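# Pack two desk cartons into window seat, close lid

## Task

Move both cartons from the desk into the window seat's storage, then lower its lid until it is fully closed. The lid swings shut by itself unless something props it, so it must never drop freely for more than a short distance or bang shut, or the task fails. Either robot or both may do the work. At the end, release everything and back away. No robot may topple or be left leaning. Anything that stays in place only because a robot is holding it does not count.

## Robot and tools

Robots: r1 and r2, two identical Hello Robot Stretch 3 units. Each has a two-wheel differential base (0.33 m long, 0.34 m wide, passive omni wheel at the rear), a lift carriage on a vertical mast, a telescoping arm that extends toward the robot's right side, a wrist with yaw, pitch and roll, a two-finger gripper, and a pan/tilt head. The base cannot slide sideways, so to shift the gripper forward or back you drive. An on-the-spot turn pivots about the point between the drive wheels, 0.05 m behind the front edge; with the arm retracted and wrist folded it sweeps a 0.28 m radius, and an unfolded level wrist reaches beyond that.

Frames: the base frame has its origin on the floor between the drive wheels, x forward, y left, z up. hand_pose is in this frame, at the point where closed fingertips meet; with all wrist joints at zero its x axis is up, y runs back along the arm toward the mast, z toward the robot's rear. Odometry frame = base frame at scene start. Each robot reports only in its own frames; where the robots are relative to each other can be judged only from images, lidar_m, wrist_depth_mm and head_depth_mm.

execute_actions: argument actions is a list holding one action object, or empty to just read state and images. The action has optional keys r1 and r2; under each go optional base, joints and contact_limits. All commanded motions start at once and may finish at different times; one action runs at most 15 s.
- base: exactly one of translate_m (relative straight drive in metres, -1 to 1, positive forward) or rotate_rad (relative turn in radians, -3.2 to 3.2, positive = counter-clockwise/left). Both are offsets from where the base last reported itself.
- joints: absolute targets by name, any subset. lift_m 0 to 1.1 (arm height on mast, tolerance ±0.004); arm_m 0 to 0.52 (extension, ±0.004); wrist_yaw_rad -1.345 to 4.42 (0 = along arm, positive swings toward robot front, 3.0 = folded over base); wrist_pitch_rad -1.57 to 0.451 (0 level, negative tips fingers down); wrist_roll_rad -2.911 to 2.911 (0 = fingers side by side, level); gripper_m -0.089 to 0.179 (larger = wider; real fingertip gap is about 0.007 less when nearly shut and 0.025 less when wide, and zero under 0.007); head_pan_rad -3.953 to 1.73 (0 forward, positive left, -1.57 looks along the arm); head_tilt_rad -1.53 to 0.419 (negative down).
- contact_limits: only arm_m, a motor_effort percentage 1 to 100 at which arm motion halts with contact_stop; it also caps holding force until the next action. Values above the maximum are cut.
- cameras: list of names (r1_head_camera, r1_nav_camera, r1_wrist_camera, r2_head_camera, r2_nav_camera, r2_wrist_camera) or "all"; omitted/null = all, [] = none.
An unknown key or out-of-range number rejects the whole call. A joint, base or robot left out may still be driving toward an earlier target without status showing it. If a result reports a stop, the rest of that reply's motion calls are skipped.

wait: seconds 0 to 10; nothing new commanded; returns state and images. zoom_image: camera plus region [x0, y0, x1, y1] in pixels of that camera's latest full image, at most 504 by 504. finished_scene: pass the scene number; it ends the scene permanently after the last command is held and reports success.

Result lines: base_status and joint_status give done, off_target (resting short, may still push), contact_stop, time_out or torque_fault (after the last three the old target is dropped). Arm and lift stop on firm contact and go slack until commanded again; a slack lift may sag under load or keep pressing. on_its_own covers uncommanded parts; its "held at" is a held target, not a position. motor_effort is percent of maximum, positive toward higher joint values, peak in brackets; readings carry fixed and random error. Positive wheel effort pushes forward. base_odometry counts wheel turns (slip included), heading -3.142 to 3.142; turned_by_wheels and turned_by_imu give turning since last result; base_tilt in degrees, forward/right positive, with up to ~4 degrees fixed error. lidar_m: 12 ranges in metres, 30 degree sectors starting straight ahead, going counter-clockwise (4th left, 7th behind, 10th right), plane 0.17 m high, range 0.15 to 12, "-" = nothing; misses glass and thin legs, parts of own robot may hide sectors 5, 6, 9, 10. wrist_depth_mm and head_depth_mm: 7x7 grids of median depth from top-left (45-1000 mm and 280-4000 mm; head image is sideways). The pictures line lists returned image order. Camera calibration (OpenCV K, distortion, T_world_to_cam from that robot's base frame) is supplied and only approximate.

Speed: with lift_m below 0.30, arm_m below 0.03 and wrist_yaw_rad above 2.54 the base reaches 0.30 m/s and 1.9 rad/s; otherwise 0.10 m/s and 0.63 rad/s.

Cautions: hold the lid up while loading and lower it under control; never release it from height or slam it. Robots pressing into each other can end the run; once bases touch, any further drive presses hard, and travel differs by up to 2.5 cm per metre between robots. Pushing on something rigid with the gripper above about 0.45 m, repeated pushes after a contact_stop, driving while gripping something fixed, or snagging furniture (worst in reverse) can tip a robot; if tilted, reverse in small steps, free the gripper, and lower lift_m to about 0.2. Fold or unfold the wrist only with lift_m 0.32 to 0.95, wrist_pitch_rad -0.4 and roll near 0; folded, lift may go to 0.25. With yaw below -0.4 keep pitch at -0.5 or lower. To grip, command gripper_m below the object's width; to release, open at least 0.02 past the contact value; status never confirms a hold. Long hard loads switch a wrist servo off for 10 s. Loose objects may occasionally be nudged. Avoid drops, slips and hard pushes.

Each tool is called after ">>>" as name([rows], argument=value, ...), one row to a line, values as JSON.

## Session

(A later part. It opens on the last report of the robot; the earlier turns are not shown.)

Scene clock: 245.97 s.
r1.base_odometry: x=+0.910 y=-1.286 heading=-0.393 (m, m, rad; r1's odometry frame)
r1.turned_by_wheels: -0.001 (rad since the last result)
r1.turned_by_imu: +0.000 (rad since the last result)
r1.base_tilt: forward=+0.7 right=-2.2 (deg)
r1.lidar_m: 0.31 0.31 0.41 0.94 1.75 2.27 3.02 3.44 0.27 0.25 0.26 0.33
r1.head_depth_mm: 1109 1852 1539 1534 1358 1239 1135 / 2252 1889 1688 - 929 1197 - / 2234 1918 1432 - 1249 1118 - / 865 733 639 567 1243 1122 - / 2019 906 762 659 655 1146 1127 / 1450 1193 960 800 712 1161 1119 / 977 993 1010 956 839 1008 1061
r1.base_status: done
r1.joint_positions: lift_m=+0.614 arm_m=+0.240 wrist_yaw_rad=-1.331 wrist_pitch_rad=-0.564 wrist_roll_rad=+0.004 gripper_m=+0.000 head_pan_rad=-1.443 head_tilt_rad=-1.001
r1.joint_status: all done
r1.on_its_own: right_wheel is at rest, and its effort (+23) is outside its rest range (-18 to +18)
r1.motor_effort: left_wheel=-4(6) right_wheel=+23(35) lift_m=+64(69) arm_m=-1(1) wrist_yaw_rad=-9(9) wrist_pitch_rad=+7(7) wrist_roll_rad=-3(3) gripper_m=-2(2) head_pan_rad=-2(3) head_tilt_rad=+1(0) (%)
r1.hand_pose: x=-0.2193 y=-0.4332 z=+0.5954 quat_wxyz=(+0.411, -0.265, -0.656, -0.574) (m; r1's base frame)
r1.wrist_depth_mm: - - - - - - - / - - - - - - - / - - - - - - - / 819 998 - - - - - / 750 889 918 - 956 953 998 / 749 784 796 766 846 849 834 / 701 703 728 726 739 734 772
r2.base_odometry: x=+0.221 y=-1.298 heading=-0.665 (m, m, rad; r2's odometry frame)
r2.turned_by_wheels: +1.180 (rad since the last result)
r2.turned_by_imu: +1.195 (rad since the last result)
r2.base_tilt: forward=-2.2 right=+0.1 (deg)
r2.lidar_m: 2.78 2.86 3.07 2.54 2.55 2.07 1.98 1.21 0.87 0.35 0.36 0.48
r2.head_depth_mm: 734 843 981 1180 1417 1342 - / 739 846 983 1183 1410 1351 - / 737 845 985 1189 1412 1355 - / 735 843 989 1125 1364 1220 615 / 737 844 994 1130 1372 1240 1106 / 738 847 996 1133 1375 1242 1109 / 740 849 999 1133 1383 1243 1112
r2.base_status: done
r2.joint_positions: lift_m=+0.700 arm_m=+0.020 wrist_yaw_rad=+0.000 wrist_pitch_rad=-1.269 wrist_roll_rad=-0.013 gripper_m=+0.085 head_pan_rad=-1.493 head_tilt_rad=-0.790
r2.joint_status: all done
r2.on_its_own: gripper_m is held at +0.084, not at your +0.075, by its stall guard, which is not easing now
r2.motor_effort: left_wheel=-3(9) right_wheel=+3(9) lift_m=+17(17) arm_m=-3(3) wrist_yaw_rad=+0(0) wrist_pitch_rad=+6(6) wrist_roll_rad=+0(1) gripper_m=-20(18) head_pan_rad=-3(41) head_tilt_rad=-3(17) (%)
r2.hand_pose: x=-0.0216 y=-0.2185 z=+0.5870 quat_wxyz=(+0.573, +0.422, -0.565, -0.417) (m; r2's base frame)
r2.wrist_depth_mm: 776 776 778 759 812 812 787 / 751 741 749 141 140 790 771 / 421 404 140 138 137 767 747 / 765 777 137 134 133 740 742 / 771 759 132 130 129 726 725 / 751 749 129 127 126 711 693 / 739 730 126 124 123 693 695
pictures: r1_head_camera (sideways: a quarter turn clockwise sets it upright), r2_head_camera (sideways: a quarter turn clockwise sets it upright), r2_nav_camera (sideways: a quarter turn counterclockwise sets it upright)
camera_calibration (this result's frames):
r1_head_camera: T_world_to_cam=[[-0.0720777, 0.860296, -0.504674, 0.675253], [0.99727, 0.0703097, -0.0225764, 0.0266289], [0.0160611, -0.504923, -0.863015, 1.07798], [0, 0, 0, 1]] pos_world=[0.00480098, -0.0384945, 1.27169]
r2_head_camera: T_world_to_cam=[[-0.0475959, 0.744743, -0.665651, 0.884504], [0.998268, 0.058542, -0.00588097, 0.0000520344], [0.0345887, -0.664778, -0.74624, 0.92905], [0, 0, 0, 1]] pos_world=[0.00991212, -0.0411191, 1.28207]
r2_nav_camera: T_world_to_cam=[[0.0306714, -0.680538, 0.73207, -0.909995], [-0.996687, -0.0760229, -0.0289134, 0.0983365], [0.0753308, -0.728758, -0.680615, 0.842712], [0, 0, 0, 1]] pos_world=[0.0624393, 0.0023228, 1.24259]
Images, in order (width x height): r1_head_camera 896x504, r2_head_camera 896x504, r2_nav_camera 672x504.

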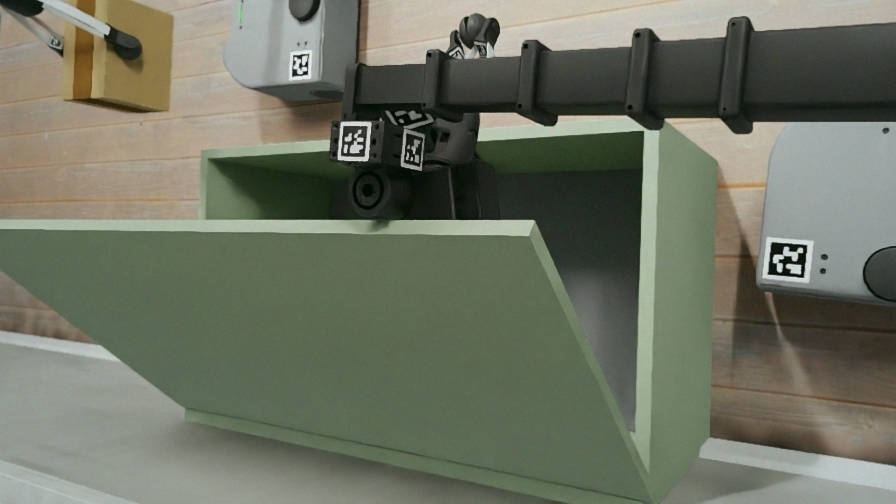

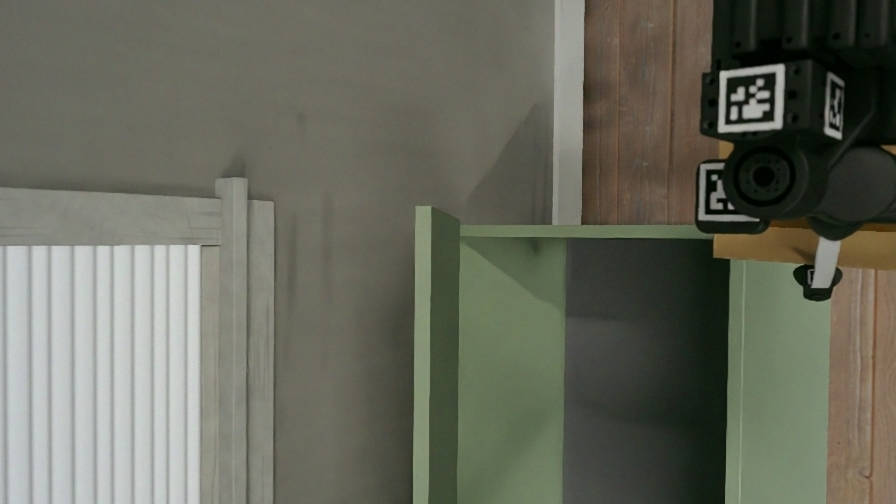

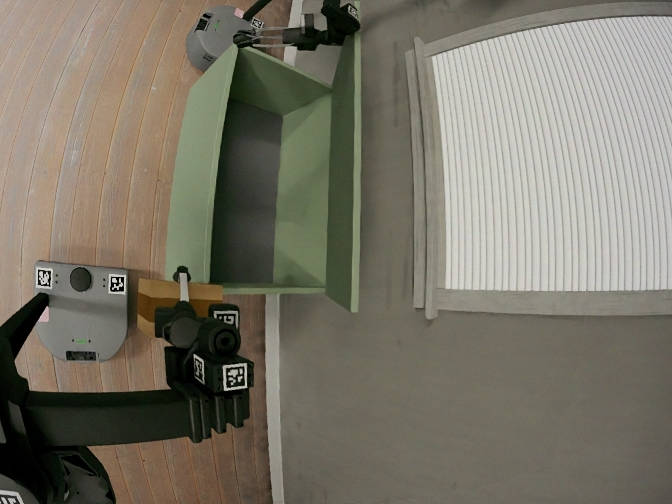

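>>> execute_actions([
  {"r1":{"base":{"translate_m":0.035},"joints":{"lift_m":0.638}},"r2":{"base":{"translate_m":0.2},"joints":{"lift_m":0.65}}},
], cameras=[])

>>> execute_actions([
  {"r1":{"base":{"translate_m":0.04},"joints":{"lift_m":0.66}}},
], cameras=["r1_head_camera","r2_nav_camera"])

Scene clock: 255.23 s.
r1.base_odometry: x=+0.942 y=-1.299 heading=-0.394 (m, m, rad; r1's odometry frame)
r1.turned_by_wheels: -0.001 (rad since the last result)
r1.turned_by_imu: +0.000 (rad since the last result)
r1.base_tilt: forward=+1.0 right=-2.0 (deg)
r1.lidar_m: 0.27 0.28 0.36 0.84 1.75 2.27 3.07 3.46 0.27 0.25 0.26 0.29
r1.head_depth_mm: 2247 1061 1457 1436 1365 1255 - / 2231 1920 1728 - 1071 1143 - / 2240 1916 1450 - 1287 1109 - / 825 696 603 535 1244 1113 - / 1826 909 757 649 639 1136 1123 / 1294 1190 1020 834 738 1145 1123 / 777 881 895 916 864 933 979
r1.base_status: done
r1.joint_positions: lift_m=+0.637 arm_m=+0.240 wrist_yaw_rad=-1.331 wrist_pitch_rad=-0.564 wrist_roll_rad=+0.004 gripper_m=+0.000 head_pan_rad=-1.443 head_tilt_rad=-1.001
r1.joint_status: all done
r1.on_its_own: right_wheel is at rest, and its effort (+22) is outside its rest range (-18 to +18)
r1.motor_effort: left_wheel=-4(6) right_wheel=+22(27) lift_m=+63(69) arm_m=-1(1) wrist_yaw_rad=-9(9) wrist_pitch_rad=+8(8) wrist_roll_rad=-2(3) gripper_m=-1(2) head_pan_rad=-3(2) head_tilt_rad=+1(1) (%)
r1.hand_pose: x=-0.2193 y=-0.4332 z=+0.6185 quat_wxyz=(+0.411, -0.265, -0.656, -0.574) (m; r1's base frame)
r1.wrist_depth_mm: - - - - - - - / - - - - - - - / - - - - - - - / 946 820 - - - - - / 712 732 963 - 982 964 984 / 732 768 839 823 837 832 870 / 741 721 743 746 750 782 790
r2.base_odometry: x=+0.379 y=-1.421 heading=-0.665 (m, m, rad; r2's odometry frame)
r2.turned_by_wheels: +0.000 (rad since the last result)
r2.turned_by_imu: +0.000 (rad since the last result)
r2.base_tilt: forward=-2.1 right=+0.1 (deg)
r2.lidar_m: 2.58 2.66 3.06 2.51 3.01 2.27 2.18 1.21 0.36 0.34 0.35 0.47
r2.head_depth_mm: 715 821 954 1175 1416 1313 - / 728 831 956 1000 1221 1076 - / 727 834 958 1012 1359 1266 - / 730 837 961 1018 1362 1241 661 / 733 839 965 1030 1362 1238 1107 / 734 843 965 1038 1371 1244 1111 / 735 842 968 1049 1374 1241 1105
r2.base_status: done
r2.joint_positions: lift_m=+0.650 arm_m=+0.020 wrist_yaw_rad=+0.000 wrist_pitch_rad=-1.269 wrist_roll_rad=-0.013 gripper_m=+0.085 head_pan_rad=-1.493 head_tilt_rad=-0.790
r2.joint_status: all done
r2.on_its_own: gripper_m is held at +0.084, not at your +0.075, by its stall guard, which is not easing now
r2.motor_effort: left_wheel=-3(5) right_wheel=+3(8) lift_m=+18(16) arm_m=-3(3) wrist_yaw_rad=+1(1) wrist_pitch_rad=+6(6) wrist_roll_rad=+1(1) gripper_m=-20(20) head_pan_rad=-3(4) head_tilt_rad=-3(3) (%)
r2.hand_pose: x=-0.0216 y=-0.2185 z=+0.5370 quat_wxyz=(+0.573, +0.422, -0.565, -0.417) (m; r2's base frame)
r2.wrist_depth_mm: 713 720 704 699 687 390 749 / 706 709 678 142 140 350 711 / 403 387 140 137 136 379 714 / 747 723 136 134 132 689 691 / 724 716 133 131 129 679 673 / 704 706 129 127 126 675 653 / 692 686 126 124 123 651 648
pictures: none
No camera images: the call's "cameras" was empty. Leave "cameras" out to get every camera's image.

Scene clock: 256.80 s.
r1.base_odometry: x=+0.979 y=-1.314 heading=-0.395 (m, m, rad; r1's odometry frame)
r1.turned_by_wheels: -0.001 (rad since the last result)
r1.turned_by_imu: +0.000 (rad since the last result)
r1.base_tilt: forward=+0.9 right=-2.1 (deg)
r1.lidar_m: 0.23 0.24 0.31 0.72 1.75 2.27 3.10 3.50 0.26 0.25 0.25 0.25
r1.head_depth_mm: 2255 1102 1434 1439 1383 - - / 2230 1929 1443 1237 1216 1077 - / 2224 1920 1443 1379 1280 1091 - / 776 660 571 505 1264 1096 - / 1773 940 768 648 639 1115 1123 / 1096 1124 1042 923 770 1042 1108 / 709 659 766 780 795 813 833
r1.base_status: done
r1.joint_positions: lift_m=+0.659 arm_m=+0.240 wrist_yaw_rad=-1.331 wrist_pitch_rad=-0.564 wrist_roll_rad=+0.004 gripper_m=+0.000 head_pan_rad=-1.443 head_tilt_rad=-1.001
r1.joint_status: all done
r1.on_its_own: right_wheel is at rest, and its effort (+19) is outside its rest range (-18 to +18)
r1.motor_effort: left_wheel=-3(4) right_wheel=+19(25) lift_m=+60(68) arm_m=+0(1) wrist_yaw_rad=-9(10) wrist_pitch_rad=+8(8) wrist_roll_rad=-3(3) gripper_m=-2(3) head_pan_rad=-3(2) head_tilt_rad=-1(1) (%)
r1.hand_pose: x=-0.2193 y=-0.4332 z=+0.6406 quat_wxyz=(+0.411, -0.265, -0.656, -0.574) (m; r1's base frame)
r1.wrist_depth_mm: - - - - - - - / - - - - - - - / - - - - - - - / - 885 - - - - - / 750 790 - - - - 972 / 811 790 852 845 868 884 888 / 390 371 747 779 779 784 804
r2.base_odometry: x=+0.379 y=-1.421 heading=-0.665 (m, m, rad; r2's odometry frame)
r2.turned_by_wheels: +0.000 (rad since the last result)
r2.turned_by_imu: +0.000 (rad since the last result)
r2.base_tilt: forward=-2.2 right=+0.1 (deg)
r2.lidar_m: 2.59 2.66 3.06 2.51 3.04 2.27 2.17 1.21 0.36 0.34 0.35 0.47
r2.head_depth_mm: 715 820 932 1180 1408 1313 - / 727 831 893 1062 1223 1072 - / 730 835 897 1065 1359 1261 - / 731 835 899 1072 1365 1245 664 / 732 840 902 1076 1365 1245 1111 / 734 842 904 1088 1364 1240 1104 / 736 843 906 1093 1370 1247 1111
r2.base_status: not commanded
r2.joint_positions: lift_m=+0.650 arm_m=+0.020 wrist_yaw_rad=+0.000 wrist_pitch_rad=-1.269 wrist_roll_rad=-0.013 gripper_m=+0.085 head_pan_rad=-1.493 head_tilt_rad=-0.790
r2.joint_status: not commanded
r2.on_its_own: gripper_m is held at +0.084, not at your +0.075, by its stall guard, which is not easing now
r2.motor_effort: left_wheel=-3(3) right_wheel=+3(3) lift_m=+18(18) arm_m=-3(3) wrist_yaw_rad=+0(0) wrist_pitch_rad=+6(6) wrist_roll_rad=+0(1) gripper_m=-20(20) head_pan_rad=-4(5) head_tilt_rad=-3(3) (%)
r2.hand_pose: x=-0.0216 y=-0.2185 z=+0.5370 quat_wxyz=(+0.573, +0.422, -0.565, -0.417) (m; r2's base frame)
r2.wrist_depth_mm: 701 713 709 701 692 388 732 / 691 704 683 142 140 348 716 / 399 389 140 137 136 382 702 / 731 725 136 134 132 694 693 / 710 724 133 130 129 682 675 / 704 704 129 127 126 665 664 / 684 670 126 124 123 658 649
pictures: r1_head_camera (sideways: a quarter turn clockwise sets it upright), r2_nav_camera (sideways: a quarter turn counterclockwise sets it upright)
camera_calibration (this result's frames):
r1_head_camera: T_world_to_cam=[[-0.0720778, 0.860296, -0.504674, 0.675253], [0.99727, 0.0703099, -0.0225764, 0.0266289], [0.0160612, -0.504923, -0.863015, 1.07798], [0, 0, 0, 1]] pos_world=[0.00480099, -0.0384945, 1.27169]
r2_nav_camera: T_world_to_cam=[[0.0306599, -0.680539, 0.73207, -0.909995], [-0.996688, -0.076006, -0.0289134, 0.0983365], [0.0753184, -0.728759, -0.680615, 0.842712], [0, 0, 0, 1]] pos_world=[0.0624394, 0.00232184, 1.24259]
Images, in order (width x height): r1_head_camera 896x504, r2_nav_camera 672x504.

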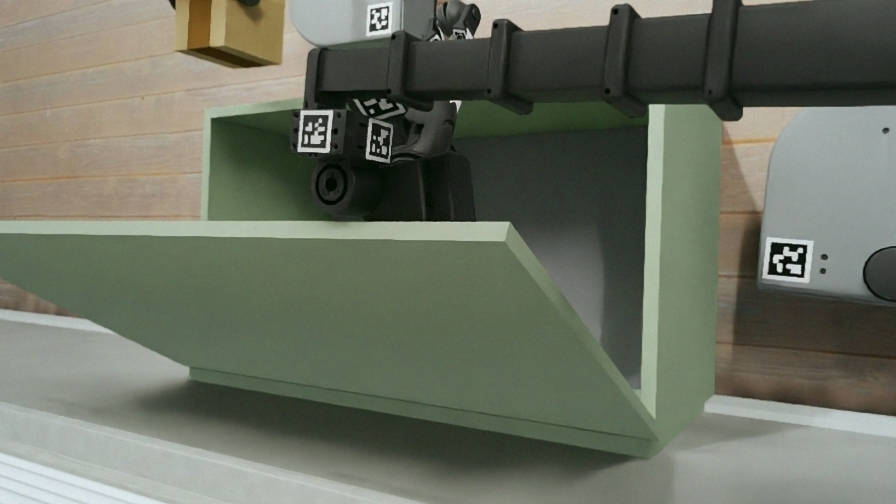

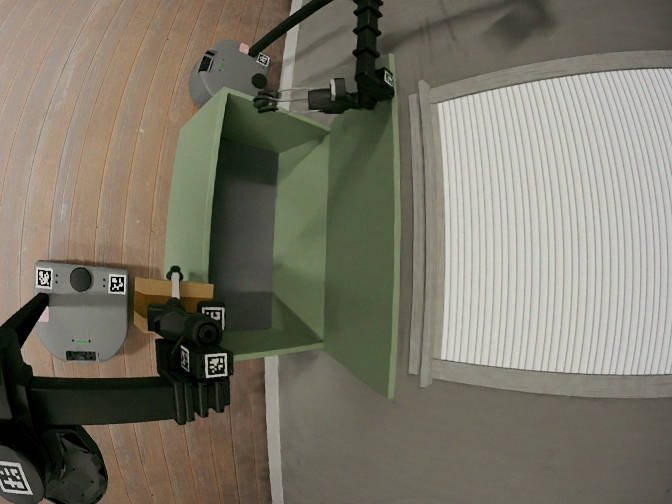

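Housing is under the lid; drive further without lifting.

>>> execute_actions([
  {"r1":{"base":{"translate_m":0.04}},"r2":{"joints":{"arm_m":0.31}}},
], cameras=["r1_head_camera","r2_nav_camera"])

>>> execute_actions([
  {"r2":{"joints":{"lift_m":0.33}}},
], cameras=["r1_nav_camera","r2_head_camera"])

Scene clock: 264.93 s.
r1.base_odometry: x=+1.016 y=-1.330 heading=-0.395 (m, m, rad; r1's odometry frame)
r1.turned_by_wheels: -0.001 (rad since the last result)
r1.turned_by_imu: +0.000 (rad since the last result)
r1.base_tilt: forward=+0.7 right=-2.1 (deg)
r1.lidar_m: 0.19 0.20 0.26 0.60 1.75 2.28 3.15 0.38 0.26 0.25 0.25 0.21
r1.head_depth_mm: 2186 1936 1727 1446 1382 - - / 897 1062 1240 1360 1287 1183 - / 2242 1070 1433 1381 1280 1181 - / 772 649 561 492 1263 1085 - / 1498 1043 829 687 661 1100 1121 / 773 933 958 902 838 950 1041 / 597 603 561 525 660 673 690
r1.base_status: done
r1.joint_positions: lift_m=+0.659 arm_m=+0.240 wrist_yaw_rad=-1.331 wrist_pitch_rad=-0.564 wrist_roll_rad=+0.004 gripper_m=+0.000 head_pan_rad=-1.443 head_tilt_rad=-1.001
r1.joint_status: not commanded
r1.motor_effort: left_wheel=-3(3) right_wheel=+17(26) lift_m=+59(60) arm_m=-1(0) wrist_yaw_rad=-9(9) wrist_pitch_rad=+8(8) wrist_roll_rad=-3(2) gripper_m=-2(2) head_pan_rad=-1(1) head_tilt_rad=+0(0) (%)
r1.hand_pose: x=-0.2193 y=-0.4332 z=+0.6406 quat_wxyz=(+0.411, -0.265, -0.656, -0.574) (m; r1's base frame)
r1.wrist_depth_mm: - - - - - - - / - - - - - - - / - - - - - - - / - 852 - - - - - / 766 772 940 - - - - / 418 784 842 830 885 873 876 / 562 474 406 382 770 784 806
r2.base_odometry: x=+0.379 y=-1.421 heading=-0.665 (m, m, rad; r2's odometry frame)
r2.turned_by_wheels: +0.000 (rad since the last result)
r2.turned_by_imu: -0.001 (rad since the last result)
r2.base_tilt: forward=-2.2 right=+0.1 (deg)
r2.lidar_m: 2.58 2.66 3.03 2.52 3.01 2.27 2.18 1.21 0.36 0.34 0.35 0.47
r2.head_depth_mm: 714 820 893 1155 1409 - - / 727 833 797 - 1211 1071 1111 / 730 835 802 - 806 1218 1109 / 731 837 803 1094 1313 1218 1108 / 731 838 806 1099 1358 1243 1107 / 734 841 810 1105 1372 1234 1108 / 735 842 813 1114 1373 1241 1110
r2.base_status: not commanded
r2.joint_positions: lift_m=+0.650 arm_m=+0.310 wrist_yaw_rad=+0.000 wrist_pitch_rad=-1.270 wrist_roll_rad=-0.013 gripper_m=+0.085 head_pan_rad=-1.493 head_tilt_rad=-0.790
r2.joint_status: all done
r2.on_its_own: gripper_m is held at +0.084, not at your +0.075, by its stall guard, which is not easing now
r2.motor_effort: left_wheel=-4(4) right_wheel=+3(4) lift_m=+18(18) arm_m=+4(4) wrist_yaw_rad=+0(1) wrist_pitch_rad=+6(7) wrist_roll_rad=+0(0) gripper_m=-20(19) head_pan_rad=-3(4) head_tilt_rad=-3(3) (%)
r2.hand_pose: x=-0.0216 y=-0.5075 z=+0.5369 quat_wxyz=(+0.573, +0.422, -0.565, -0.417) (m; r2's base frame)
r2.wrist_depth_mm: 504 497 489 479 471 372 485 / 676 679 581 142 140 363 629 / 680 677 140 137 136 332 708 / 664 649 136 134 133 328 692 / 651 661 133 130 129 299 675 / 641 637 129 127 126 282 659 / 484 423 126 124 123 296 642
pictures: r1_head_camera (sideways: a quarter turn clockwise sets it upright), r2_nav_camera (sideways: a quarter turn counterclockwise sets it upright)
camera_calibration (this result's frames):
r1_head_camera: T_world_to_cam=[[-0.0720777, 0.860296, -0.504674, 0.675253], [0.99727, 0.0703097, -0.0225764, 0.0266289], [0.0160611, -0.504923, -0.863015, 1.07798], [0, 0, 0, 1]] pos_world=[0.00480098, -0.0384945, 1.27169]
r2_nav_camera: T_world_to_cam=[[0.0305745, -0.680564, 0.73205, -0.909968], [-0.996698, -0.0758776, -0.0289134, 0.0983365], [0.0752236, -0.728749, -0.680637, 0.842741], [0, 0, 0, 1]] pos_world=[0.0624395, 0.0023164, 1.24259]
Images, in order (width x height): r1_head_camera 896x504, r2_nav_camera 672x504.

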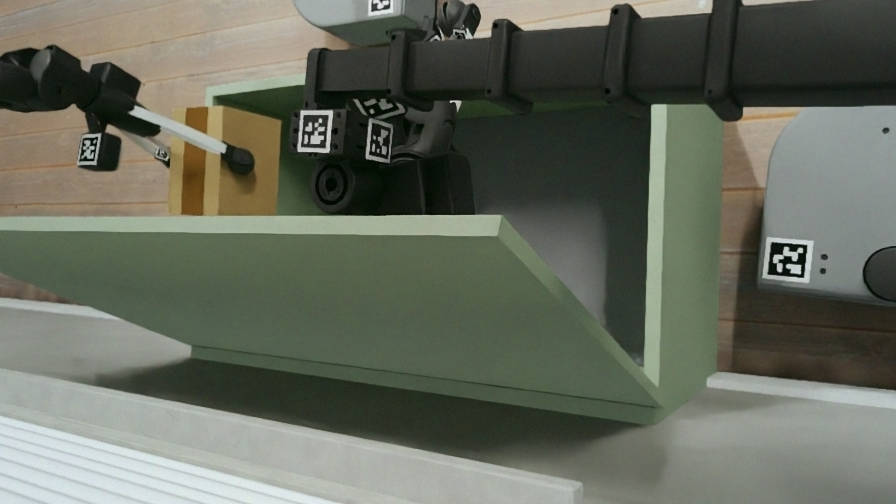

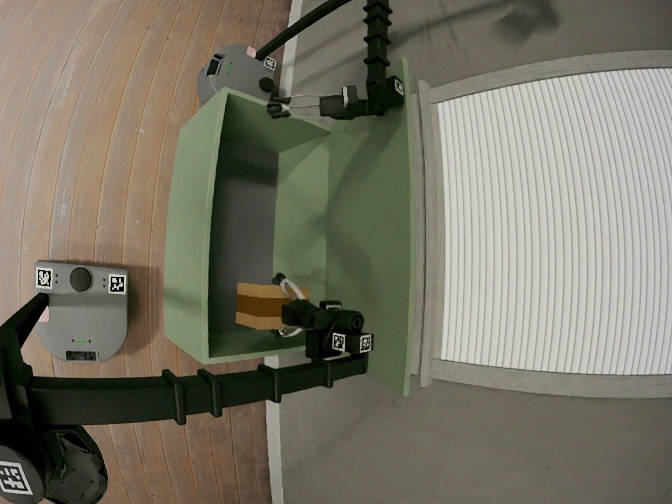

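Scene clock: 268.67 s.
r1.base_odometry: x=+1.016 y=-1.330 heading=-0.395 (m, m, rad; r1's odometry frame)
r1.turned_by_wheels: +0.000 (rad since the last result)
r1.turned_by_imu: +0.000 (rad since the last result)
r1.base_tilt: forward=+0.8 right=-2.2 (deg)
r1.lidar_m: 0.19 0.20 0.26 0.59 1.75 2.28 3.14 0.38 0.26 0.25 0.25 0.21
r1.head_depth_mm: 2244 1866 1725 1450 1374 - - / 2231 1136 1214 1364 1286 1190 - / 2213 1923 1372 1381 1279 1185 - / 774 651 560 492 1262 1082 - / 1489 1044 830 688 659 1097 1123 / 773 933 957 906 836 950 1044 / 598 603 560 525 658 673 689
r1.base_status: not commanded
r1.joint_positions: lift_m=+0.659 arm_m=+0.240 wrist_yaw_rad=-1.331 wrist_pitch_rad=-0.564 wrist_roll_rad=+0.004 gripper_m=+0.000 head_pan_rad=-1.443 head_tilt_rad=-1.001
r1.joint_status: not commanded
r1.motor_effort: left_wheel=-3(3) right_wheel=+17(17) lift_m=+59(59) arm_m=-1(1) wrist_yaw_rad=-10(9) wrist_pitch_rad=+8(8) wrist_roll_rad=-2(2) gripper_m=-2(1) head_pan_rad=-3(2) head_tilt_rad=+1(2) (%)
r1.hand_pose: x=-0.2193 y=-0.4332 z=+0.6406 quat_wxyz=(+0.411, -0.265, -0.656, -0.574) (m; r1's base frame)
r1.wrist_depth_mm: 593 - - - - - - / - - - - - - - / - - - - - - - / - 875 - - - - - / 773 776 981 - - 980 - / 416 785 865 854 900 880 908 / 573 468 403 381 782 782 771
r2.base_odometry: x=+0.379 y=-1.421 heading=-0.665 (m, m, rad; r2's odometry frame)
r2.turned_by_wheels: +0.000 (rad since the last result)
r2.turned_by_imu: +0.000 (rad since the last result)
r2.base_tilt: forward=-2.1 right=+0.1 (deg)
r2.lidar_m: 2.58 2.66 3.05 2.51 3.01 2.27 2.17 1.21 0.36 0.34 0.35 0.47
r2.head_depth_mm: 715 819 893 1173 1409 1297 1155 / 725 833 798 1081 1218 965 1142 / 728 832 801 1084 1386 876 1106 / 729 837 803 1095 1364 1107 1105 / 732 837 805 1098 1357 1241 1104 / 732 844 809 1105 1367 1240 1104 / 736 843 813 1108 1368 1239 1104
r2.base_status: not commanded
r2.joint_positions: lift_m=+0.330 arm_m=+0.310 wrist_yaw_rad=+0.000 wrist_pitch_rad=-1.270 wrist_roll_rad=-0.013 gripper_m=+0.085 head_pan_rad=-1.493 head_tilt_rad=-0.790
r2.joint_status: all done
r2.on_its_own: gripper_m is held at +0.084, not at your +0.075, by its stall guard, which is not easing now
r2.motor_effort: left_wheel=-3(3) right_wheel=+4(3) lift_m=+17(17) arm_m=+4(4) wrist_yaw_rad=-1(1) wrist_pitch_rad=+7(7) wrist_roll_rad=+1(1) gripper_m=-20(19) head_pan_rad=-3(3) head_tilt_rad=-3(4) (%)
r2.hand_pose: x=-0.0216 y=-0.5075 z=+0.2169 quat_wxyz=(+0.573, +0.422, -0.565, -0.417) (m; r2's base frame)
r2.wrist_depth_mm: 365 359 354 347 348 311 200 / 351 348 346 141 140 307 199 / 343 341 140 138 136 283 198 / 335 331 136 134 132 281 197 / 327 325 133 131 129 271 195 / 320 320 129 127 126 242 194 / 313 309 126 124 123 275 185
pictures: r1_nav_camera (sideways: a quarter turn counterclockwise sets it upright), r2_head_camera (sideways: a quarter turn clockwise sets it upright)
camera_calibration (this result's frames):
r1_nav_camera: T_world_to_cam=[[0.105642, -0.825173, 0.554914, -0.676224], [-0.98833, -0.148711, -0.0329836, 0.0986526], [0.109739, -0.544954, -0.831253, 1.03737], [0, 0, 0, 1]] pos_world=[0.0550987, 0.02199, 1.24082]
r2_head_camera: T_world_to_cam=[[-0.0474897, 0.74477, -0.665629, 0.884474], [0.998276, 0.0583978, -0.00588154, 0.000052725], [0.0344909, -0.664761, -0.746259, 0.929076], [0, 0, 0, 1]] pos_world=[0.00990613, -0.0411191, 1.28206]
Images, in order (width x height): r1_nav_camera 672x504, r2_head_camera 896x504.

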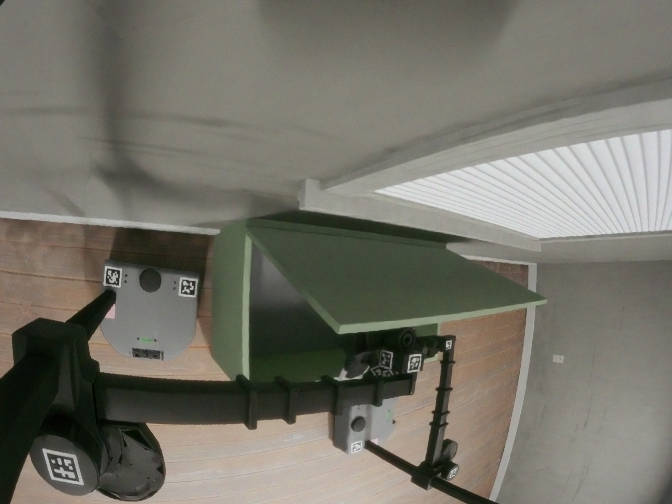

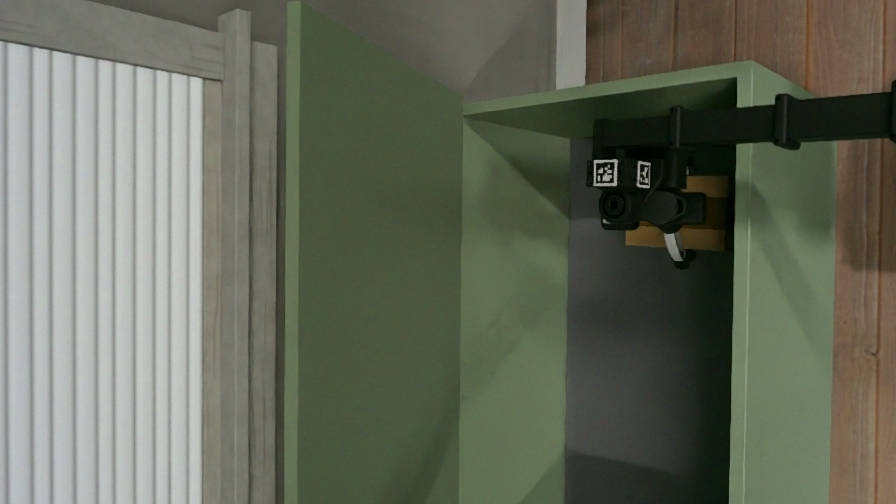

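>>> execute_actions([
  {"r2":{"joints":{"lift_m":0.262}}},
], cameras=[])

>>> execute_actions([
  {"r2":{"joints":{"gripper_m":0.15}}},
], cameras=[])

>>> execute_actions([
  {"r2":{"joints":{"lift_m":0.57}}},
], cameras=[])

>>> execute_actions([
  {"r2":{"joints":{"arm_m":0.0,"gripper_m":0.02}}},
], cameras=["r2_head_camera"])

Scene clock: 276.73 s.
r1.base_odometry: x=+1.016 y=-1.330 heading=-0.395 (m, m, rad; r1's odometry frame)
r1.turned_by_wheels: +0.000 (rad since the last result)
r1.turned_by_imu: +0.001 (rad since the last result)
r1.base_tilt: forward=+0.9 right=-2.0 (deg)
r1.lidar_m: 0.19 0.20 0.26 0.59 1.75 2.28 3.16 0.38 0.26 0.25 0.25 0.21
r1.head_depth_mm: 2268 1939 1724 1439 1376 - - / 2238 1920 1212 1362 1284 1190 - / 2237 1920 1393 1379 1286 1185 - / 773 651 560 491 1256 1084 - / 1500 1042 829 689 661 1103 1125 / 773 932 958 905 839 949 1046 / 597 603 560 525 659 673 689
r1.base_status: not commanded
r1.joint_positions: lift_m=+0.659 arm_m=+0.240 wrist_yaw_rad=-1.331 wrist_pitch_rad=-0.564 wrist_roll_rad=+0.004 gripper_m=+0.000 head_pan_rad=-1.443 head_tilt_rad=-1.001
r1.joint_status: not commanded
r1.motor_effort: left_wheel=-3(3) right_wheel=+17(17) lift_m=+59(60) arm_m=-1(1) wrist_yaw_rad=-10(9) wrist_pitch_rad=+8(8) wrist_roll_rad=-3(3) gripper_m=-3(2) head_pan_rad=-3(2) head_tilt_rad=+2(0) (%)
r1.hand_pose: x=-0.2193 y=-0.4332 z=+0.6406 quat_wxyz=(+0.411, -0.265, -0.656, -0.574) (m; r1's base frame)
r1.wrist_depth_mm: 667 738 - - - - - / 618 - - - - - - / - - - - - - - / - 871 - - - - - / 799 785 991 - - 996 - / 422 777 877 864 872 881 916 / 568 476 400 387 770 759 794
r2.base_odometry: x=+0.379 y=-1.421 heading=-0.665 (m, m, rad; r2's odometry frame)
r2.turned_by_wheels: +0.000 (rad since the last result)
r2.turned_by_imu: +0.000 (rad since the last result)
r2.base_tilt: forward=-2.2 right=+0.1 (deg)
r2.lidar_m: 2.58 2.67 3.04 2.51 3.02 2.26 2.17 1.21 0.36 0.34 0.35 0.47
r2.head_depth_mm: 716 818 892 1167 1415 1300 1157 / 727 836 795 1082 1217 965 1121 / 730 836 799 1086 1373 870 1106 / 729 838 803 1093 1363 1174 1105 / 731 839 805 1097 1362 1244 1108 / 733 843 809 1103 1366 1248 1109 / 737 843 814 1111 1374 1243 1106
r2.base_status: not commanded
r2.joint_positions: lift_m=+0.262 arm_m=+0.310 wrist_yaw_rad=+0.000 wrist_pitch_rad=-1.270 wrist_roll_rad=-0.013 gripper_m=+0.085 head_pan_rad=-1.493 head_tilt_rad=-0.790
r2.joint_status: all done
r2.on_its_own: gripper_m is held at +0.084, not at your +0.075, by its stall guard, which is not easing now
r2.motor_effort: left_wheel=-3(3) right_wheel=+4(4) lift_m=+18(19) arm_m=+4(5) wrist_yaw_rad=+0(0) wrist_pitch_rad=+6(6) wrist_roll_rad=+1(1) gripper_m=-20(20) head_pan_rad=-4(3) head_tilt_rad=-3(3) (%)
r2.hand_pose: x=-0.0216 y=-0.5075 z=+0.1489 quat_wxyz=(+0.573, +0.422, -0.565, -0.417) (m; r2's base frame)
r2.wrist_depth_mm: 285 280 275 274 273 267 201 / 277 275 271 142 140 262 199 / 270 267 141 137 136 255 198 / 262 261 136 134 133 248 198 / 257 257 132 130 129 243 196 / 252 251 129 127 126 236 194 / 246 243 126 124 123 231 185
pictures: none
No camera images: the call's "cameras" was empty. Leave "cameras" out to get every camera's image.

Scene clock: 277.93 s.
r1.base_odometry: x=+1.016 y=-1.330 heading=-0.395 (m, m, rad; r1's odometry frame)
r1.turned_by_wheels: +0.000 (rad since the last result)
r1.turned_by_imu: +0.000 (rad since the last result)
r1.base_tilt: forward=+0.9 right=-2.1 (deg)
r1.lidar_m: 0.19 0.20 0.26 0.59 1.75 2.28 3.14 0.38 0.26 0.25 0.25 0.21
r1.head_depth_mm: 2240 1925 1719 1437 1377 - - / 2244 1924 1217 1361 1283 1186 - / 2235 1923 1397 1380 1280 1185 - / 775 651 560 492 1261 1082 - / 1502 1042 829 688 660 1099 1127 / 772 934 957 903 840 950 1040 / 597 603 560 525 658 673 690
r1.base_status: not commanded
r1.joint_positions: lift_m=+0.659 arm_m=+0.240 wrist_yaw_rad=-1.331 wrist_pitch_rad=-0.564 wrist_roll_rad=+0.004 gripper_m=+0.000 head_pan_rad=-1.443 head_tilt_rad=-1.001
r1.joint_status: not commanded
r1.motor_effort: left_wheel=-3(3) right_wheel=+17(17) lift_m=+59(59) arm_m=-1(0) wrist_yaw_rad=-8(9) wrist_pitch_rad=+8(8) wrist_roll_rad=-3(3) gripper_m=-3(1) head_pan_rad=-2(3) head_tilt_rad=+1(2) (%)
r1.hand_pose: x=-0.2193 y=-0.4332 z=+0.6406 quat_wxyz=(+0.411, -0.265, -0.656, -0.574) (m; r1's base frame)
r1.wrist_depth_mm: 659 725 - - - - - / 609 - - - - - - / - - - - - - - / - 869 - - - - - / 812 779 925 - - - - / 424 770 834 864 890 909 907 / 566 476 406 379 764 811 802
r2.base_odometry: x=+0.379 y=-1.421 heading=-0.665 (m, m, rad; r2's odometry frame)
r2.turned_by_wheels: +0.000 (rad since the last result)
r2.turned_by_imu: +0.000 (rad since the last result)
r2.base_tilt: forward=-2.2 right=+0.0 (deg)
r2.lidar_m: 2.58 2.66 3.07 2.51 3.04 2.27 2.17 1.21 0.36 0.34 0.35 0.47
r2.head_depth_mm: 715 818 891 1170 1413 1301 1155 / 727 831 797 1085 1224 966 1119 / 730 836 802 1090 1374 873 1107 / 731 837 803 1095 1360 1187 1104 / 733 839 806 1097 1366 1243 1103 / 733 838 809 1108 1361 1245 1109 / 735 844 815 1110 1370 1246 1110
r2.base_status: not commanded
r2.joint_positions: lift_m=+0.262 arm_m=+0.310 wrist_yaw_rad=+0.000 wrist_pitch_rad=-1.258 wrist_roll_rad=-0.013 gripper_m=+0.150 head_pan_rad=-1.493 head_tilt_rad=-0.790
r2.joint_status: all done
r2.motor_effort: left_wheel=-4(3) right_wheel=+3(4) lift_m=+17(17) arm_m=+4(4) wrist_yaw_rad=+0(0) wrist_pitch_rad=+3(6) wrist_roll_rad=+1(1) gripper_m=+0(83) head_pan_rad=-3(4) head_tilt_rad=-3(3) (%)
r2.hand_pose: x=-0.0216 y=-0.5105 z=+0.1496 quat_wxyz=(+0.576, +0.419, -0.568, -0.414) (m; r2's base frame)
r2.wrist_depth_mm: 287 285 282 278 275 271 200 / 280 278 273 271 268 264 200 / 271 273 143 140 139 258 197 / 265 262 139 137 136 250 197 / 260 258 135 134 133 244 196 / 252 - 132 130 129 183 186 / 249 242 128 127 126 231 177
pictures: none
No camera images: the call's "cameras" was empty. Leave "cameras" out to get every camera's image.

Scene clock: 281.57 s.
r1.base_odometry: x=+1.016 y=-1.330 heading=-0.395 (m, m, rad; r1's odometry frame)
r1.turned_by_wheels: +0.000 (rad since the last result)
r1.turned_by_imu: +0.000 (rad since the last result)
r1.base_tilt: forward=+0.8 right=-2.0 (deg)
r1.lidar_m: 0.19 0.20 0.26 0.59 1.75 2.28 3.16 0.38 0.26 0.25 0.25 0.21
r1.head_depth_mm: 2151 1938 1726 1435 1374 - - / 914 1248 1357 1361 1286 1184 - / 2223 1349 1415 1381 1280 1181 - / 772 652 560 492 1266 1082 - / 1492 1046 831 690 661 1100 1125 / 776 932 959 905 839 948 1041 / 597 603 560 524 660 674 689
r1.base_status: not commanded
r1.joint_positions: lift_m=+0.659 arm_m=+0.240 wrist_yaw_rad=-1.331 wrist_pitch_rad=-0.564 wrist_roll_rad=+0.004 gripper_m=+0.000 head_pan_rad=-1.443 head_tilt_rad=-1.001
r1.joint_status: not commanded
r1.motor_effort: left_wheel=-3(3) right_wheel=+17(17) lift_m=+59(59) arm_m=-1(1) wrist_yaw_rad=-9(9) wrist_pitch_rad=+8(8) wrist_roll_rad=-3(3) gripper_m=-2(1) head_pan_rad=-2(3) head_tilt_rad=+0(1) (%)
r1.hand_pose: x=-0.2193 y=-0.4332 z=+0.6406 quat_wxyz=(+0.411, -0.265, -0.656, -0.574) (m; r1's base frame)
r1.wrist_depth_mm: - - - - - - - / - - - - - - - / - - - - - - - / - 866 - - - - - / 789 773 962 - - 992 - / 422 806 854 858 901 865 881 / 565 471 401 384 782 780 794
r2.base_odometry: x=+0.379 y=-1.421 heading=-0.665 (m, m, rad; r2's odometry frame)
r2.turned_by_wheels: +0.000 (rad since the last result)
r2.turned_by_imu: +0.000 (rad since the last result)
r2.base_tilt: forward=-2.2 right=+0.2 (deg)
r2.lidar_m: 2.58 2.66 3.05 2.52 3.02 2.27 2.17 1.21 0.36 0.34 0.35 0.47
r2.head_depth_mm: 714 819 893 1175 1410 1300 1174 / 727 834 799 1007 - 1204 1099 / 729 838 800 1015 - 1137 1108 / 730 835 806 1093 1359 1164 1109 / 731 836 807 1101 1362 1240 1106 / 733 840 809 1102 1369 1242 1113 / 737 845 812 1110 1374 1243 1110
r2.base_status: not commanded
r2.joint_positions: lift_m=+0.570 arm_m=+0.310 wrist_yaw_rad=+0.000 wrist_pitch_rad=-1.257 wrist_roll_rad=-0.013 gripper_m=+0.150 head_pan_rad=-1.493 head_tilt_rad=-0.790
r2.joint_status: all done
r2.motor_effort: left_wheel=-4(2) right_wheel=+3(4) lift_m=+24(24) arm_m=+4(4) wrist_yaw_rad=+0(1) wrist_pitch_rad=+3(3) wrist_roll_rad=+1(1) gripper_m=+0(0) head_pan_rad=-3(3) head_tilt_rad=-3(3) (%)
r2.hand_pose: x=-0.0216 y=-0.5107 z=+0.4572 quat_wxyz=(+0.576, +0.418, -0.568, -0.413) (m; r2's base frame)
r2.wrist_depth_mm: 496 481 477 467 456 313 434 / 624 621 600 596 572 309 547 / 611 596 591 584 585 307 233 / 585 594 573 567 559 306 233 / 571 578 555 438 545 301 231 / 563 - 553 426 532 369 206 / 471 461 502 507 479 320 558
pictures: none
No camera images: the call's "cameras" was empty. Leave "cameras" out to get every camera's image.

Scene clock: 285.07 s.
r1.base_odometry: x=+1.016 y=-1.330 heading=-0.395 (m, m, rad; r1's odometry frame)
r1.turned_by_wheels: +0.000 (rad since the last result)
r1.turned_by_imu: +0.000 (rad since the last result)
r1.base_tilt: forward=+0.9 right=-2.0 (deg)
r1.lidar_m: 0.19 0.20 0.26 0.60 1.76 2.28 3.14 0.38 0.26 0.25 0.25 0.21
r1.head_depth_mm: 2252 1942 1726 1438 1378 - - / 2242 1933 1360 1368 1286 1190 - / 2239 1918 1437 1370 1287 1179 - / 775 650 560 491 1259 1084 - / 1499 1046 829 686 658 1100 1123 / 774 934 959 903 838 949 1043 / 597 605 561 525 660 674 688
r1.base_status: not commanded
r1.joint_positions: lift_m=+0.659 arm_m=+0.240 wrist_yaw_rad=-1.331 wrist_pitch_rad=-0.564 wrist_roll_rad=+0.004 gripper_m=+0.000 head_pan_rad=-1.443 head_tilt_rad=-1.001
r1.joint_status: not commanded
r1.motor_effort: left_wheel=-3(3) right_wheel=+17(17) lift_m=+59(59) arm_m=-1(1) wrist_yaw_rad=-9(9) wrist_pitch_rad=+8(8) wrist_roll_rad=-3(2) gripper_m=-1(1) head_pan_rad=-3(1) head_tilt_rad=+1(1) (%)
r1.hand_pose: x=-0.2193 y=-0.4332 z=+0.6406 quat_wxyz=(+0.411, -0.265, -0.656, -0.574) (m; r1's base frame)
r1.wrist_depth_mm: - - - - - - - / - - - - - - - / - - - - - - - / - 854 - - - - - / 798 761 967 - 943 - - / 421 805 813 870 861 880 920 / 557 469 401 384 784 805 763
r2.base_odometry: x=+0.379 y=-1.421 heading=-0.665 (m, m, rad; r2's odometry frame)
r2.turned_by_wheels: +0.000 (rad since the last result)
r2.turned_by_imu: +0.000 (rad since the last result)
r2.base_tilt: forward=-2.2 right=+0.0 (deg)
r2.lidar_m: 2.58 2.66 3.06 2.50 3.02 2.27 2.18 1.20 0.36 0.34 0.35 0.47
r2.head_depth_mm: 715 820 893 1171 1411 1306 1181 / 729 831 798 1083 1220 967 979 / 730 835 800 1091 1367 1141 928 / 730 840 804 1093 1367 1162 1107 / 733 840 806 1098 1363 1244 1107 / 735 842 811 1102 1363 1249 1105 / 737 844 815 1109 1370 1242 1110
r2.base_status: not commanded
r2.joint_positions: lift_m=+0.570 arm_m=+0.001 wrist_yaw_rad=+0.000 wrist_pitch_rad=-1.257 wrist_roll_rad=-0.013 gripper_m=+0.020 head_pan_rad=-1.493 head_tilt_rad=-0.790
r2.joint_status: all done
r2.motor_effort: left_wheel=-3(3) right_wheel=+4(3) lift_m=+24(24) arm_m=-3(3) wrist_yaw_rad=+0(0) wrist_pitch_rad=+2(2) wrist_roll_rad=+1(0) gripper_m=+0(82) head_pan_rad=-3(3) head_tilt_rad=-3(3) (%)
r2.hand_pose: x=-0.0216 y=-0.2026 z=+0.4572 quat_wxyz=(+0.576, +0.418, -0.568, -0.413) (m; r2's base frame)
r2.wrist_depth_mm: 642 636 637 482 489 282 249 / 291 283 275 269 262 259 643 / 444 431 418 403 395 622 633 / 669 653 639 623 629 627 611 / 642 629 628 630 607 604 612 / 624 623 617 - - 590 582 / 599 602 582 - - 574 566
pictures: r2_head_camera (sideways: a quarter turn clockwise sets it upright)
camera_calibration (this result's frames):
r2_head_camera: T_world_to_cam=[[-0.0474916, 0.744791, -0.665605, 0.884443], [0.998276, 0.0583982, -0.00588216, 0.0000535269], [0.0344892, -0.664737, -0.746281, 0.929104], [0, 0, 0, 1]] pos_world=[0.00990609, -0.0411185, 1.28206]
Images, in order (width x height): r2_head_camera 896x504.

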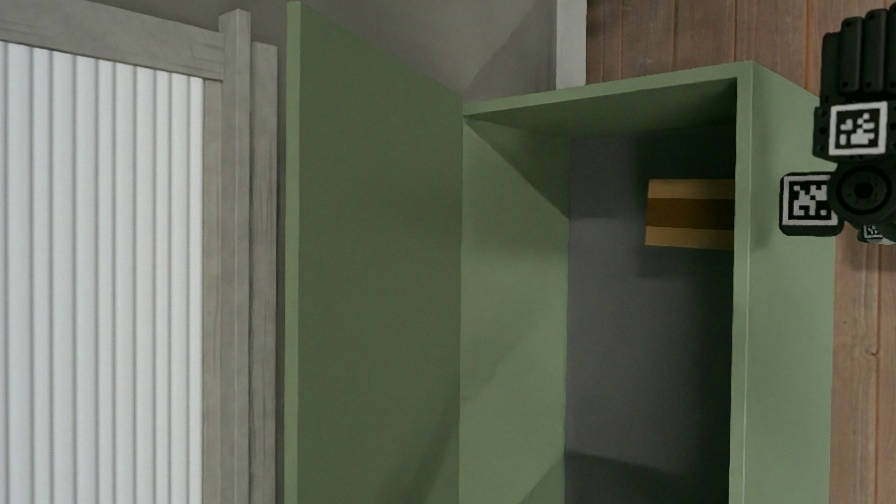

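>>> execute_actions([
  {"r2":{"base":{"rotate_rad":1.33},"joints":{"wrist_yaw_rad":3.0,"wrist_pitch_rad":-0.4,"lift_m":0.4,"head_pan_rad":0,"head_tilt_rad":-0.35}}},
], cameras=[])

>>> execute_actions([
  {"r2":{"joints":{"lift_m":0.28}}},
], cameras=[])

>>> execute_actions([
  {"r2":{"base":{"translate_m":1.0}}},
], cameras=["r2_head_camera"])

Scene clock: 292.47 s.
r1.base_odometry: x=+1.016 y=-1.330 heading=-0.395 (m, m, rad; r1's odometry frame)
r1.turned_by_wheels: +0.000 (rad since the last result)
r1.turned_by_imu: +0.001 (rad since the last result)
r1.base_tilt: forward=+0.8 right=-2.1 (deg)
r1.lidar_m: 0.19 0.20 0.26 0.59 1.76 2.28 3.14 0.38 0.26 0.25 0.25 0.21
r1.head_depth_mm: 2251 1939 1729 1388 1372 - - / 2254 1928 1360 1362 1282 1187 - / 2223 1912 1445 1376 1284 1182 - / 772 651 561 492 1264 1084 - / 1496 1042 831 687 662 1099 1124 / 775 934 959 907 836 946 1042 / 597 603 560 525 658 675 690
r1.base_status: not commanded
r1.joint_positions: lift_m=+0.659 arm_m=+0.240 wrist_yaw_rad=-1.331 wrist_pitch_rad=-0.564 wrist_roll_rad=+0.004 gripper_m=+0.000 head_pan_rad=-1.443 head_tilt_rad=-1.001
r1.joint_status: not commanded
r1.motor_effort: left_wheel=-3(3) right_wheel=+17(17) lift_m=+59(59) arm_m=-1(1) wrist_yaw_rad=-9(9) wrist_pitch_rad=+8(8) wrist_roll_rad=-2(3) gripper_m=-3(2) head_pan_rad=-3(2) head_tilt_rad=+1(0) (%)
r1.hand_pose: x=-0.2193 y=-0.4332 z=+0.6406 quat_wxyz=(+0.411, -0.265, -0.656, -0.574) (m; r1's base frame)
r1.wrist_depth_mm: 386 465 - - - - - / - 538 - - - - - / - - - - - - - / - 858 - - - - - / 779 753 848 - 961 987 - / 420 668 822 840 874 883 895 / 557 476 407 385 777 787 797
r2.base_odometry: x=+0.379 y=-1.421 heading=+0.665 (m, m, rad; r2's odometry frame)
r2.turned_by_wheels: +1.330 (rad since the last result)
r2.turned_by_imu: +1.347 (rad since the last result)
r2.base_tilt: forward=-2.2 right=+0.1 (deg)
r2.lidar_m: 2.51 2.61 2.53 2.18 1.68 0.40 0.34 0.34 0.39 0.68 2.58 2.98
r2.head_depth_mm: 2893 3131 3383 3286 2318 1778 1445 / 2817 3028 3257 3297 2301 1777 1443 / 2773 2974 3160 3294 2326 1778 1452 / 2712 2878 3087 3179 2336 1793 1468 / 2616 2764 2884 3084 2359 1800 1460 / 2544 2684 2811 3024 2345 1803 1475 / 2474 2638 2695 2960 2359 1808 1473
r2.base_status: done
r2.joint_positions: lift_m=+0.400 arm_m=+0.001 wrist_yaw_rad=+2.997 wrist_pitch_rad=-0.421 wrist_roll_rad=-0.013 gripper_m=+0.020 head_pan_rad=-0.007 head_tilt_rad=-0.359
r2.joint_status: all done
r2.motor_effort: left_wheel=-3(9) right_wheel=+4(7) lift_m=+14(21) arm_m=-3(3) wrist_yaw_rad=+1(2) wrist_pitch_rad=+7(6) wrist_roll_rad=+1(1) gripper_m=+0(0) head_pan_rad=+4(43) head_tilt_rad=+3(22) (%)
r2.hand_pose: x=+0.0109 y=+0.0754 z=+0.4122 quat_wxyz=(+0.197, +0.696, +0.099, +0.684) (m; r2's base frame)
r2.wrist_depth_mm: - - - - - - - / - - - - - - - / - - - - - - - / 976 971 974 969 990 959 - / 795 785 - 805 788 777 798 / 657 663 - 653 661 655 662 / 566 561 - 564 557 570 570
pictures: none
No camera images: the call's "cameras" was empty. Leave "cameras" out to get every camera's image.

Scene clock: 294.40 s.
r1.base_odometry: x=+1.016 y=-1.330 heading=-0.395 (m, m, rad; r1's odometry frame)
r1.turned_by_wheels: +0.000 (rad since the last result)
r1.turned_by_imu: +0.000 (rad since the last result)
r1.base_tilt: forward=+0.7 right=-2.0 (deg)
r1.lidar_m: 0.19 0.20 0.26 0.59 1.75 2.27 3.13 0.38 0.26 0.25 0.25 0.21
r1.head_depth_mm: 2266 1937 1730 1380 1376 - - / 2243 1931 1356 1370 1285 1189 - / 2215 1930 1444 1380 1279 1179 - / 775 650 561 492 1259 1086 - / 1494 1042 829 690 660 1103 1126 / 775 935 958 908 838 946 1041 / 597 603 560 526 659 675 690
r1.base_status: not commanded
r1.joint_positions: lift_m=+0.659 arm_m=+0.240 wrist_yaw_rad=-1.331 wrist_pitch_rad=-0.564 wrist_roll_rad=+0.004 gripper_m=+0.000 head_pan_rad=-1.443 head_tilt_rad=-1.001
r1.joint_status: not commanded
r1.motor_effort: left_wheel=-3(3) right_wheel=+17(17) lift_m=+60(59) arm_m=-1(1) wrist_yaw_rad=-9(9) wrist_pitch_rad=+8(8) wrist_roll_rad=-3(3) gripper_m=-3(3) head_pan_rad=-1(2) head_tilt_rad=+0(1) (%)
r1.hand_pose: x=-0.2193 y=-0.4332 z=+0.6406 quat_wxyz=(+0.411, -0.265, -0.656, -0.574) (m; r1's base frame)
r1.wrist_depth_mm: - - - - - - - / 533 - - - - - - / 733 574 - - - - - / - 859 - - - - - / 758 740 862 - 954 - - / 414 688 817 829 874 862 901 / 573 472 400 380 783 820 781
r2.base_odometry: x=+0.379 y=-1.421 heading=+0.665 (m, m, rad; r2's odometry frame)
r2.turned_by_wheels: +0.000 (rad since the last result)
r2.turned_by_imu: +0.000 (rad since the last result)
r2.base_tilt: forward=-2.3 right=+0.1 (deg)
r2.lidar_m: 2.51 2.61 2.52 2.18 1.68 0.40 0.34 0.34 0.39 0.68 2.58 2.98
r2.head_depth_mm: 2893 3137 3420 3260 2294 1776 1441 / 2818 3052 3287 3295 2310 1777 1442 / 2752 2935 3150 3275 2333 1789 1455 / 2692 2860 3093 3200 2320 1799 1452 / 2643 2812 2880 3072 2348 1792 1468 / 2567 2710 2771 3031 2365 1799 1462 / 2460 2626 2728 2969 2373 1809 1469
r2.base_status: not commanded
r2.joint_positions: lift_m=+0.280 arm_m=+0.001 wrist_yaw_rad=+2.998 wrist_pitch_rad=-0.421 wrist_roll_rad=-0.013 gripper_m=+0.020 head_pan_rad=-0.007 head_tilt_rad=-0.359
r2.joint_status: all done
r2.motor_effort: left_wheel=-3(3) right_wheel=+3(3) lift_m=+13(14) arm_m=-3(3) wrist_yaw_rad=+1(1) wrist_pitch_rad=+7(7) wrist_roll_rad=+1(1) gripper_m=+0(0) head_pan_rad=+4(3) head_tilt_rad=+3(3) (%)
r2.hand_pose: x=+0.0109 y=+0.0754 z=+0.2924 quat_wxyz=(+0.197, +0.696, +0.099, +0.684) (m; r2's base frame)
r2.wrist_depth_mm: - - - - - - - / - - - - - - - / - 994 - - - - - / 751 761 743 753 753 777 774 / 614 608 - 637 616 620 618 / 506 507 - - 512 513 518 / 445 - - - 436 440 439
pictures: none
No camera images: the call's "cameras" was empty. Leave "cameras" out to get every camera's image.

Scene clock: 299.40 s.
r1.base_odometry: x=+1.016 y=-1.330 heading=-0.395 (m, m, rad; r1's odometry frame)
r1.turned_by_wheels: +0.000 (rad since the last result)
r1.turned_by_imu: +0.001 (rad since the last result)
r1.base_tilt: forward=+0.9 right=-2.0 (deg)
r1.lidar_m: 0.19 0.20 0.26 0.59 1.76 2.28 3.15 0.38 0.26 0.25 0.25 0.21
r1.head_depth_mm: 2254 1934 1720 1537 1381 - - / 2250 1929 1360 1360 1283 1187 - / 2221 1909 1443 1379 1286 1182 - / 774 649 560 492 1260 1083 - / 1499 1041 828 689 661 1100 1126 / 776 935 959 903 840 950 1044 / 596 603 560 525 659 672 689
r1.base_status: not commanded
r1.joint_positions: lift_m=+0.659 arm_m=+0.240 wrist_yaw_rad=-1.331 wrist_pitch_rad=-0.564 wrist_roll_rad=+0.004 gripper_m=+0.000 head_pan_rad=-1.443 head_tilt_rad=-1.001
r1.joint_status: not commanded
r1.motor_effort: left_wheel=-3(3) right_wheel=+17(17) lift_m=+59(59) arm_m=-1(1) wrist_yaw_rad=-9(9) wrist_pitch_rad=+8(8) wrist_roll_rad=-3(3) gripper_m=-2(3) head_pan_rad=-3(1) head_tilt_rad=+0(0) (%)
r1.hand_pose: x=-0.2193 y=-0.4332 z=+0.6406 quat_wxyz=(+0.411, -0.265, -0.656, -0.574) (m; r1's base frame)
r1.wrist_depth_mm: - - - - - - - / - - - - - - - / - - - - - - - / - - - - - - - / 953 954 - - 995 - 996 / 419 813 844 864 876 920 933 / 559 477 405 380 781 787 804
r2.base_odometry: x=+1.166 y=-0.805 heading=+0.665 (m, m, rad; r2's odometry frame)
r2.turned_by_wheels: +0.000 (rad since the last result)
r2.turned_by_imu: +0.004 (rad since the last result)
r2.base_tilt: forward=-2.2 right=+0.1 (deg)
r2.lidar_m: 1.53 1.97 1.87 2.43 2.44 2.07 1.30 1.30 2.07 2.32 2.32 2.26
r2.head_depth_mm: 1920 2053 2212 2424 2317 1784 1441 / 1859 1998 2151 2338 2302 1773 1448 / 1846 1964 2107 2256 2332 1798 1449 / 1786 1901 2033 2196 2311 1790 1461 / 1727 1848 1968 1594 2259 1801 1454 / 1688 1790 1924 1506 2081 1809 1469 / 1645 1744 1864 1248 2098 1815 1460
r2.base_status: done
r2.joint_positions: lift_m=+0.280 arm_m=+0.001 wrist_yaw_rad=+2.998 wrist_pitch_rad=-0.421 wrist_roll_rad=-0.013 gripper_m=+0.020 head_pan_rad=-0.007 head_tilt_rad=-0.358
r2.joint_status: not commanded
r2.motor_effort: left_wheel=-3(9) right_wheel=+3(12) lift_m=+14(14) arm_m=-3(3) wrist_yaw_rad=+1(1) wrist_pitch_rad=+7(7) wrist_roll_rad=+1(1) gripper_m=+1(1) head_pan_rad=+4(4) head_tilt_rad=+3(3) (%)
r2.hand_pose: x=+0.0108 y=+0.0755 z=+0.2924 quat_wxyz=(+0.197, +0.696, +0.099, +0.684) (m; r2's base frame)
r2.wrist_depth_mm: - - - - - - - / - - - - - - - / 994 - - - - - - / 762 773 750 775 775 775 781 / 607 610 - 630 612 619 621 / 504 505 - - 514 517 520 / 449 - - - 433 443 438
pictures: r2_head_camera (sideways: a quarter turn clockwise sets it upright)
camera_calibration (this result's frames):
r2_head_camera: T_world_to_cam=[[-0.399036, 0.0132326, -0.91684, 1.21412], [0.0269141, 0.999634, 0.00271377, -0.00521119], [0.91654, -0.023593, -0.399246, 0.472249], [0, 0, 0, 1]] pos_world=[0.0517813, 0.000285106, 1.30171]
Images, in order (width x height): r2_head_camera 896x504.

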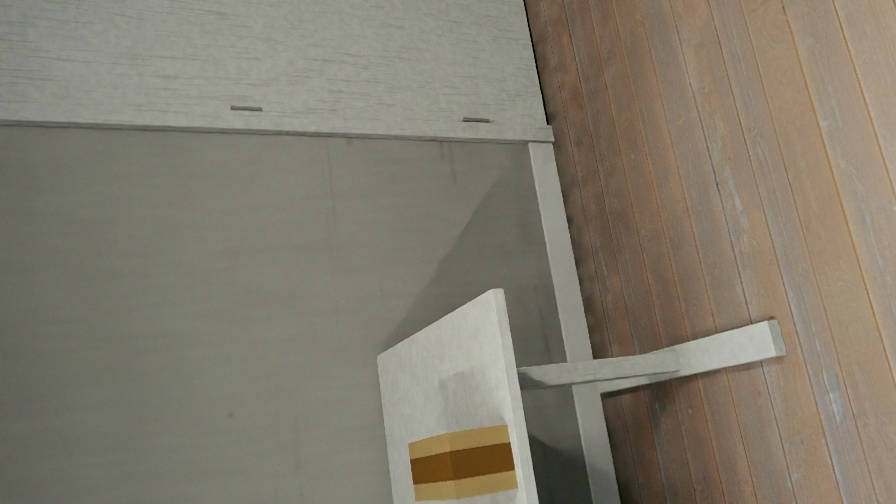

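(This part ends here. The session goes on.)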